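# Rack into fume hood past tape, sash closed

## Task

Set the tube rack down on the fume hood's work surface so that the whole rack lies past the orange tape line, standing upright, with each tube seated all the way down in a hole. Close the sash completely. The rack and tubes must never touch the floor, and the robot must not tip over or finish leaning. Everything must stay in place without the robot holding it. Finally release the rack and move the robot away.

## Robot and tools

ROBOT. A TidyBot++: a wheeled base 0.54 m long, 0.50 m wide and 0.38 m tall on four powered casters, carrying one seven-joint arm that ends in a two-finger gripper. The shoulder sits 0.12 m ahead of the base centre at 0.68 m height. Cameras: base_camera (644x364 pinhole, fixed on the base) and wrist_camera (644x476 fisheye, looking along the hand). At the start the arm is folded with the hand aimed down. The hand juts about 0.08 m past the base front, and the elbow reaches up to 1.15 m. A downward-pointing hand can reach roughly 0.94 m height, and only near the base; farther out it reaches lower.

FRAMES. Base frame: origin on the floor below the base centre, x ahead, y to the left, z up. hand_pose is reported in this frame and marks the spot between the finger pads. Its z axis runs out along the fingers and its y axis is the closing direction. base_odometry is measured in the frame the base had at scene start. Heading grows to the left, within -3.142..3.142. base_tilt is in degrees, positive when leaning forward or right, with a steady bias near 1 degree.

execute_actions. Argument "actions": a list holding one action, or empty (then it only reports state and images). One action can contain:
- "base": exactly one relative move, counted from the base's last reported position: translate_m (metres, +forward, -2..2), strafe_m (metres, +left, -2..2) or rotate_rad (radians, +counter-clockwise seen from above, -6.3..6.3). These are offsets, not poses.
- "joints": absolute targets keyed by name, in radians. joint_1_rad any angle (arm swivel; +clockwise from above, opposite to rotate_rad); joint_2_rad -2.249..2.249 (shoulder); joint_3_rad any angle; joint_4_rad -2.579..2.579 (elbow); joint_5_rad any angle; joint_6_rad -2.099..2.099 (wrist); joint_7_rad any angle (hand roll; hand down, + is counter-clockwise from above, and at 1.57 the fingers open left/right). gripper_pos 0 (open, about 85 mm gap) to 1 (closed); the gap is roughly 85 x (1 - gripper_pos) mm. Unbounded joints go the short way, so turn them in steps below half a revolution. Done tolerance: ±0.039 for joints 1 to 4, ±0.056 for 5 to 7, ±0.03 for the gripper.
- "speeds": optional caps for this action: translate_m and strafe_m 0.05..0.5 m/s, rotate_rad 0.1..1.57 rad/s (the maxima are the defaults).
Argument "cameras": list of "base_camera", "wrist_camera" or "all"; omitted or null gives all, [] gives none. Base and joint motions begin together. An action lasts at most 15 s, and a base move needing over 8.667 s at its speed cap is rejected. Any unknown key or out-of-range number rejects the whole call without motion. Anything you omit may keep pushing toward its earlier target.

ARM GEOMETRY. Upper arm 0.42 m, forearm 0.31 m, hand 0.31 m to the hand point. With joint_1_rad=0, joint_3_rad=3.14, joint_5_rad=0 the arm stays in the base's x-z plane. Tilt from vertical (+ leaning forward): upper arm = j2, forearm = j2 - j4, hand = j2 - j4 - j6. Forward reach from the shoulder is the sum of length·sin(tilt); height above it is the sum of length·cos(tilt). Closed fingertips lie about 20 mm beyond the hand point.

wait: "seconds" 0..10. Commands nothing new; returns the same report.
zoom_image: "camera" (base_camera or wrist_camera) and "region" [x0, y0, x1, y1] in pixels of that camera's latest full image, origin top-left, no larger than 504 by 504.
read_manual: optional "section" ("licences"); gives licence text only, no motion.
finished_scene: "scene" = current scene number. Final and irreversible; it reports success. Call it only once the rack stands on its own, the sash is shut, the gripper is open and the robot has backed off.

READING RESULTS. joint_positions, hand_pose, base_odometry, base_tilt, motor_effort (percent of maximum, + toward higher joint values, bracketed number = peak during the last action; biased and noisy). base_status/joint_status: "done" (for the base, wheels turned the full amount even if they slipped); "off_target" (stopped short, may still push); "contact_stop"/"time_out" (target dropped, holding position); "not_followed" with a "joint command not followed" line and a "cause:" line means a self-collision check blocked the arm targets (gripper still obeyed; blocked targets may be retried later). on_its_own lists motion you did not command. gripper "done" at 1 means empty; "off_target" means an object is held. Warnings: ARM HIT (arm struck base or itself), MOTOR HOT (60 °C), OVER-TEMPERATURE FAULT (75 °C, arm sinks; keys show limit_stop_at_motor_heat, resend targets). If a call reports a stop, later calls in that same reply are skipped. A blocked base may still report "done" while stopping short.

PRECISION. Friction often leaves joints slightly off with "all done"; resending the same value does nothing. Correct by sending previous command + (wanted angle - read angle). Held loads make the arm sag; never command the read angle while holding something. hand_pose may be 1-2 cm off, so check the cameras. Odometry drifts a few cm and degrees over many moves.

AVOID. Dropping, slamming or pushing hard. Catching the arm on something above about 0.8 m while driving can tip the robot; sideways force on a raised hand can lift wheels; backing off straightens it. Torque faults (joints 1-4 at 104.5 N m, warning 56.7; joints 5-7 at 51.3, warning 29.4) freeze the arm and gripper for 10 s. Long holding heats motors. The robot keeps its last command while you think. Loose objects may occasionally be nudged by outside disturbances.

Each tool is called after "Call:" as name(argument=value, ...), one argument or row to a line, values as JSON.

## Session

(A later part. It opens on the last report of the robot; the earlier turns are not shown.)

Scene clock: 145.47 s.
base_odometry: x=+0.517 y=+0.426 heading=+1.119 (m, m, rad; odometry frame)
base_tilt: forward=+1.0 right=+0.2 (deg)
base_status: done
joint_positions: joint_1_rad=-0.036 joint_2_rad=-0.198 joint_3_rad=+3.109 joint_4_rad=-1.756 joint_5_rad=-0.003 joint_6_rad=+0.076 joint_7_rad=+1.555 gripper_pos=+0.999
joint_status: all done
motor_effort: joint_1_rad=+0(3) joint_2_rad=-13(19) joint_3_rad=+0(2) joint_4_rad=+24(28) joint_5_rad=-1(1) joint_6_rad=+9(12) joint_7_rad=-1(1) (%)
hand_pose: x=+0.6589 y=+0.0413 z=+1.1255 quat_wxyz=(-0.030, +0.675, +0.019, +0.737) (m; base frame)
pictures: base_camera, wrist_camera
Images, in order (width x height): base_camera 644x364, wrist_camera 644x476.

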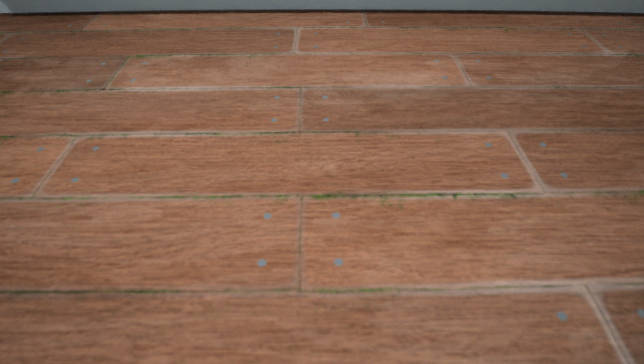

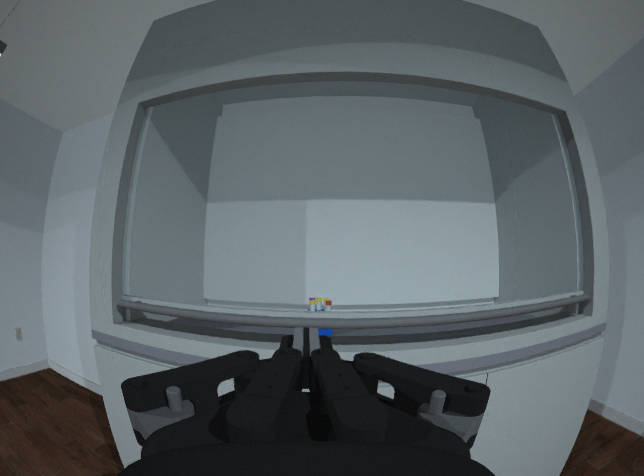

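Call:
execute_actions(
  actions=[
    {"base":{"translate_m":0.49},"speeds":{"translate_m":0.2},"joints":{"joint_2_rad":-0.22,"joint_4_rad":-1.75,"joint_6_rad":-0.1}},
  ],
  cameras=[],
)

Call:
execute_actions(
  actions=[
    {"joints":{"joint_2_rad":-0.1,"joint_4_rad":-2.0,"joint_6_rad":0.0}},
  ],
)

Scene clock: 149.80 s.
base_odometry: x=+0.731 y=+0.867 heading=+1.118 (m, m, rad; odometry frame)
base_tilt: forward=+1.0 right=+0.2 (deg)
base_status: done
joint_positions: joint_1_rad=-0.036 joint_2_rad=-0.217 joint_3_rad=+3.108 joint_4_rad=-1.756 joint_5_rad=-0.003 joint_6_rad=-0.077 joint_7_rad=+1.555 gripper_pos=+0.999
joint_status: all done
motor_effort: joint_1_rad=+0(2) joint_2_rad=-15(21) joint_3_rad=+0(2) joint_4_rad=+25(28) joint_5_rad=+0(1) joint_6_rad=+9(10) joint_7_rad=-1(1) (%)
hand_pose: x=+0.6516 y=+0.0411 z=+1.0887 quat_wxyz=(-0.028, +0.723, +0.021, +0.690) (m; base frame)
pictures: none
No camera images: the call's "cameras" was empty. Leave "cameras" out to get every camera's image.

Scene clock: 151.10 s.
base_odometry: x=+0.731 y=+0.867 heading=+1.118 (m, m, rad; odometry frame)
base_tilt: forward=+1.0 right=+0.2 (deg)
base_status: not commanded
joint_positions: joint_1_rad=-0.036 joint_2_rad=-0.212 joint_3_rad=+3.108 joint_4_rad=-1.868 joint_5_rad=-0.003 joint_6_rad=+0.062 joint_7_rad=+1.555 gripper_pos=+0.999
joint_status: joint_2_rad off_target (ended at -0.212, target -0.100); joint_4_rad off_target (ended at -1.868, target -2.000); joint_6_rad off_target (ended at +0.062, target +0.000)
motor_effort: joint_1_rad=-3(2) joint_2_rad=+4(14) joint_3_rad=-4(3) joint_4_rad=+3(24) joint_5_rad=-1(1) joint_6_rad=-6(9) joint_7_rad=-1(1) (%)
hand_pose: x=+0.6530 y=+0.0408 z=+1.0595 quat_wxyz=(-0.028, +0.715, +0.020, +0.699) (m; base frame)
pictures: base_camera, wrist_camera
Images, in order (width x height): base_camera 644x364, wrist_camera 644x476.

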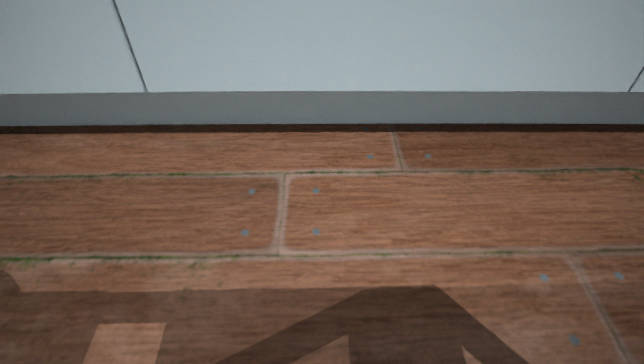

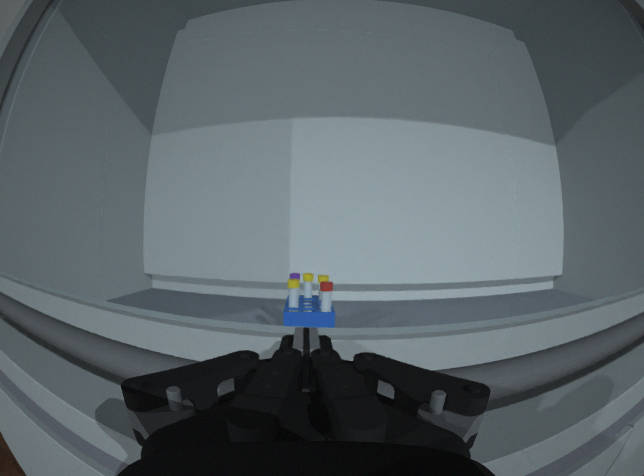

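Call:
execute_actions(
  actions=[
    {"joints":{"joint_2_rad":-0.22,"joint_4_rad":-1.75,"joint_6_rad":-0.1}},
  ],
  cameras=[],
)

Call:
execute_actions(
  actions=[
    {"base":{"translate_m":-0.4},"joints":{"joint_2_rad":0.0,"joint_4_rad":-1.9,"joint_6_rad":0.3}},
  ],
)

Call:
zoom_image(
  camera="wrist_camera",
  region=[60,200,560,400],
)

Scene clock: 154.03 s.
base_odometry: x=+0.731 y=+0.867 heading=+1.118 (m, m, rad; odometry frame)
base_tilt: forward=+1.0 right=+0.3 (deg)
base_status: not commanded
joint_positions: joint_1_rad=-0.036 joint_2_rad=-0.212 joint_3_rad=+3.108 joint_4_rad=-1.766 joint_5_rad=-0.003 joint_6_rad=-0.063 joint_7_rad=+1.555 gripper_pos=+0.999
joint_status: all done
motor_effort: joint_1_rad=+0(2) joint_2_rad=-14(15) joint_3_rad=+0(3) joint_4_rad=+25(25) joint_5_rad=+0(1) joint_6_rad=+10(9) joint_7_rad=-1(1) (%)
hand_pose: x=+0.6538 y=+0.0412 z=+1.0837 quat_wxyz=(-0.028, +0.723, +0.021, +0.690) (m; base frame)
pictures: none
No camera images: the call's "cameras" was empty. Leave "cameras" out to get every camera's image.

Scene clock: 156.30 s.
base_odometry: x=+0.556 y=+0.507 heading=+1.119 (m, m, rad; odometry frame)
base_tilt: forward=+1.0 right=+0.3 (deg)
base_status: done
joint_positions: joint_1_rad=-0.036 joint_2_rad=-0.003 joint_3_rad=+3.106 joint_4_rad=-1.890 joint_5_rad=-0.003 joint_6_rad=+0.265 joint_7_rad=+1.555 gripper_pos=+0.999
joint_status: all done
motor_effort: joint_1_rad=+1(3) joint_2_rad=-19(26) joint_3_rad=+0(2) joint_4_rad=+24(26) joint_5_rad=-1(1) joint_6_rad=+8(10) joint_7_rad=-1(1) (%)
hand_pose: x=+0.7252 y=+0.0450 z=+0.9893 quat_wxyz=(-0.031, +0.724, +0.019, +0.688) (m; base frame)
pictures: base_camera, wrist_camera
Images, in order (width x height): base_camera 644x364, wrist_camera 644x476.

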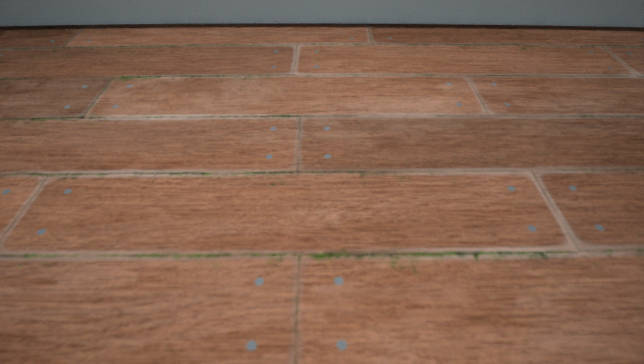

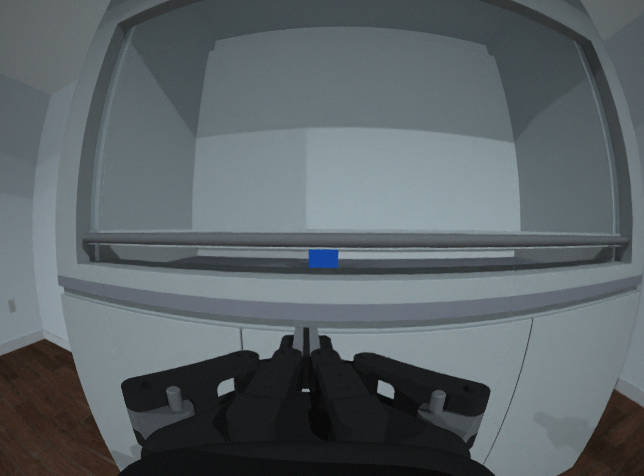

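Region (60, 200, 560, 400) of wrist_camera's 644x476 image, scaled by 1.008; it fills the top 202 rows of this view, and the rest is white.

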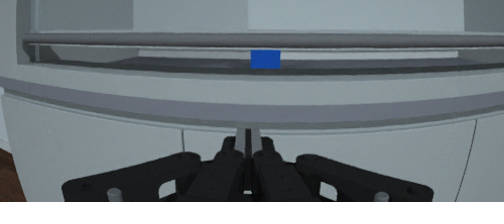

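Call:
execute_actions(
  actions=[
    {"joints":{"joint_2_rad":-0.22,"joint_4_rad":-1.75,"joint_6_rad":-0.1}},
  ],
  cameras=[],
)

Call:
execute_actions(
  actions=[
    {"base":{"translate_m":0.4},"speeds":{"translate_m":0.2}},
  ],
  cameras=[],
)

Call:
execute_actions(
  actions=[
    {"joints":{"joint_2_rad":0.05,"joint_4_rad":-2.25,"joint_6_rad":0.1}},
  ],
)

Scene clock: 159.10 s.
base_odometry: x=+0.556 y=+0.507 heading=+1.119 (m, m, rad; odometry frame)
base_tilt: forward=+1.0 right=+0.3 (deg)
base_status: not commanded
joint_positions: joint_1_rad=-0.036 joint_2_rad=-0.217 joint_3_rad=+3.106 joint_4_rad=-1.758 joint_5_rad=-0.003 joint_6_rad=-0.063 joint_7_rad=+1.555 gripper_pos=+0.999
joint_status: all done
motor_effort: joint_1_rad=+0(0) joint_2_rad=-14(24) joint_3_rad=+0(0) joint_4_rad=+25(25) joint_5_rad=-1(1) joint_6_rad=+9(10) joint_7_rad=-1(1) (%)
hand_pose: x=+0.6516 y=+0.0426 z=+1.0920 quat_wxyz=(-0.029, +0.718, +0.022, +0.695) (m; base frame)
pictures: none
No camera images: the call's "cameras" was empty. Leave "cameras" out to get every camera's image.

Scene clock: 161.87 s.
base_odometry: x=+0.731 y=+0.867 heading=+1.118 (m, m, rad; odometry frame)
base_tilt: forward=+1.0 right=+0.3 (deg)
base_status: done
joint_positions: joint_1_rad=-0.036 joint_2_rad=-0.218 joint_3_rad=+3.105 joint_4_rad=-1.758 joint_5_rad=-0.003 joint_6_rad=-0.066 joint_7_rad=+1.555 gripper_pos=+0.999
joint_status: not commanded
motor_effort: joint_1_rad=+1(1) joint_2_rad=-15(18) joint_3_rad=+0(1) joint_4_rad=+25(26) joint_5_rad=-1(1) joint_6_rad=+10(10) joint_7_rad=-1(1) (%)
hand_pose: x=+0.6510 y=+0.0429 z=+1.0915 quat_wxyz=(-0.029, +0.719, +0.022, +0.694) (m; base frame)
pictures: none
No camera images: the call's "cameras" was empty. Leave "cameras" out to get every camera's image.

Scene clock: 163.83 s.
base_odometry: x=+0.731 y=+0.867 heading=+1.119 (m, m, rad; odometry frame)
base_tilt: forward=+0.9 right=+0.2 (deg)
base_status: not commanded
joint_positions: joint_1_rad=-0.036 joint_2_rad=-0.180 joint_3_rad=+3.106 joint_4_rad=-2.030 joint_5_rad=-0.003 joint_6_rad=+0.278 joint_7_rad=+1.555 gripper_pos=+0.999
joint_status: joint_2_rad off_target (ended at -0.180, target +0.050); joint_4_rad off_target (ended at -2.030, target -2.250); joint_6_rad off_target (ended at +0.278, target +0.100)
motor_effort: joint_1_rad=-1(3) joint_2_rad=+24(28) joint_3_rad=-1(5) joint_4_rad=-18(26) joint_5_rad=-1(0) joint_6_rad=-21(24) joint_7_rad=-1(1) (%)
hand_pose: x=+0.6551 y=+0.0417 z=+1.0088 quat_wxyz=(-0.029, +0.707, +0.021, +0.706) (m; base frame)
pictures: base_camera, wrist_camera
Images, in order (width x height): base_camera 644x364, wrist_camera 644x476.

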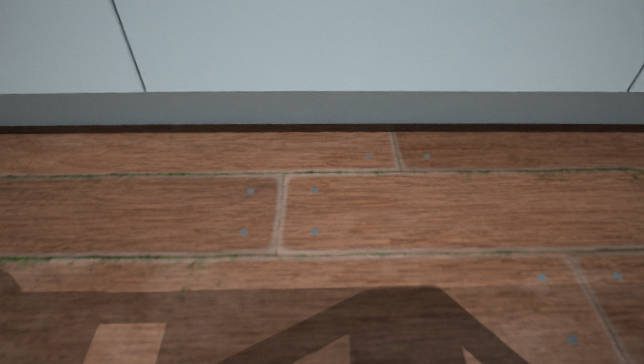

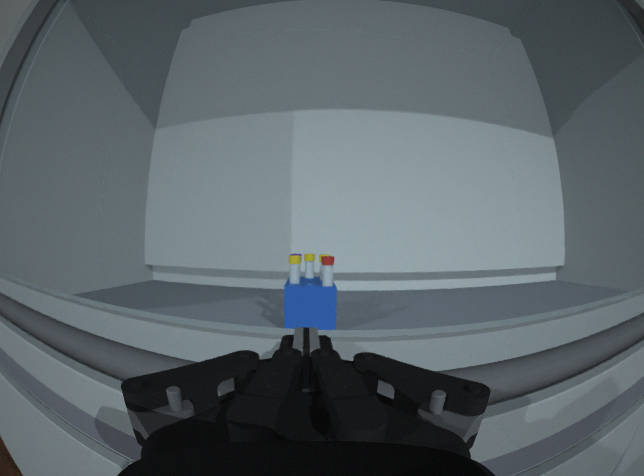

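Moved about 5 cm down; likely shut.

Call:
execute_actions(
  actions=[
    {"joints":{"joint_2_rad":-0.22,"joint_4_rad":-1.8,"joint_6_rad":0.0}},
  ],
  cameras=[],
)

Call:
execute_actions(
  actions=[
    {"base":{"translate_m":-0.4},"joints":{"joint_2_rad":0.0,"joint_4_rad":-1.9,"joint_6_rad":0.3}},
  ],
  cameras=["wrist_camera"],
)

Scene clock: 166.37 s.
base_odometry: x=+0.731 y=+0.867 heading=+1.119 (m, m, rad; odometry frame)
base_tilt: forward=+1.0 right=+0.2 (deg)
base_status: not commanded
joint_positions: joint_1_rad=-0.036 joint_2_rad=-0.203 joint_3_rad=+3.106 joint_4_rad=-1.812 joint_5_rad=-0.003 joint_6_rad=+0.038 joint_7_rad=+1.555 gripper_pos=+0.999
joint_status: all done
motor_effort: joint_1_rad=+1(1) joint_2_rad=-14(24) joint_3_rad=+0(1) joint_4_rad=+25(26) joint_5_rad=-1(0) joint_6_rad=+10(21) joint_7_rad=-1(1) (%)
hand_pose: x=+0.6574 y=+0.0427 z=+1.0815 quat_wxyz=(-0.029, +0.707, +0.021, +0.706) (m; base frame)
pictures: none
No camera images: the call's "cameras" was empty. Leave "cameras" out to get every camera's image.

Scene clock: 168.53 s.
base_odometry: x=+0.557 y=+0.507 heading=+1.120 (m, m, rad; odometry frame)
base_tilt: forward=+1.0 right=+0.2 (deg)
base_status: done
joint_positions: joint_1_rad=-0.036 joint_2_rad=-0.005 joint_3_rad=+3.105 joint_4_rad=-1.888 joint_5_rad=-0.003 joint_6_rad=+0.265 joint_7_rad=+1.555 gripper_pos=+0.999
joint_status: all done
motor_effort: joint_1_rad=+0(4) joint_2_rad=-22(26) joint_3_rad=-1(4) joint_4_rad=+24(26) joint_5_rad=+0(1) joint_6_rad=+10(9) joint_7_rad=-1(0) (%)
hand_pose: x=+0.7249 y=+0.0453 z=+0.9916 quat_wxyz=(-0.031, +0.723, +0.019, +0.690) (m; base frame)
pictures: wrist_camera
Images, in order (width x height): wrist_camera 644x476.

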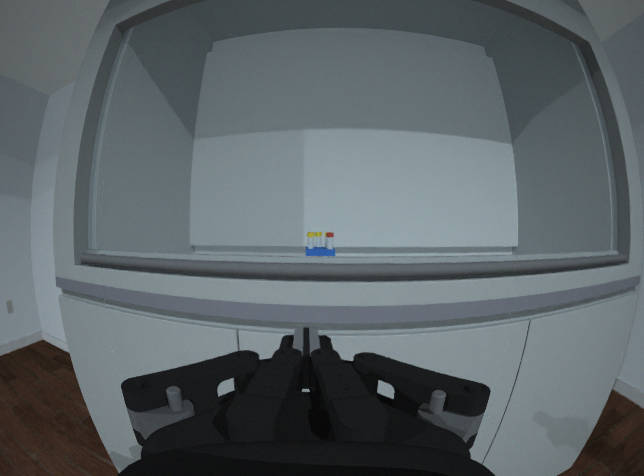

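Call:
finished_scene(
  scene=1,
)

The scene is finished: the task was done.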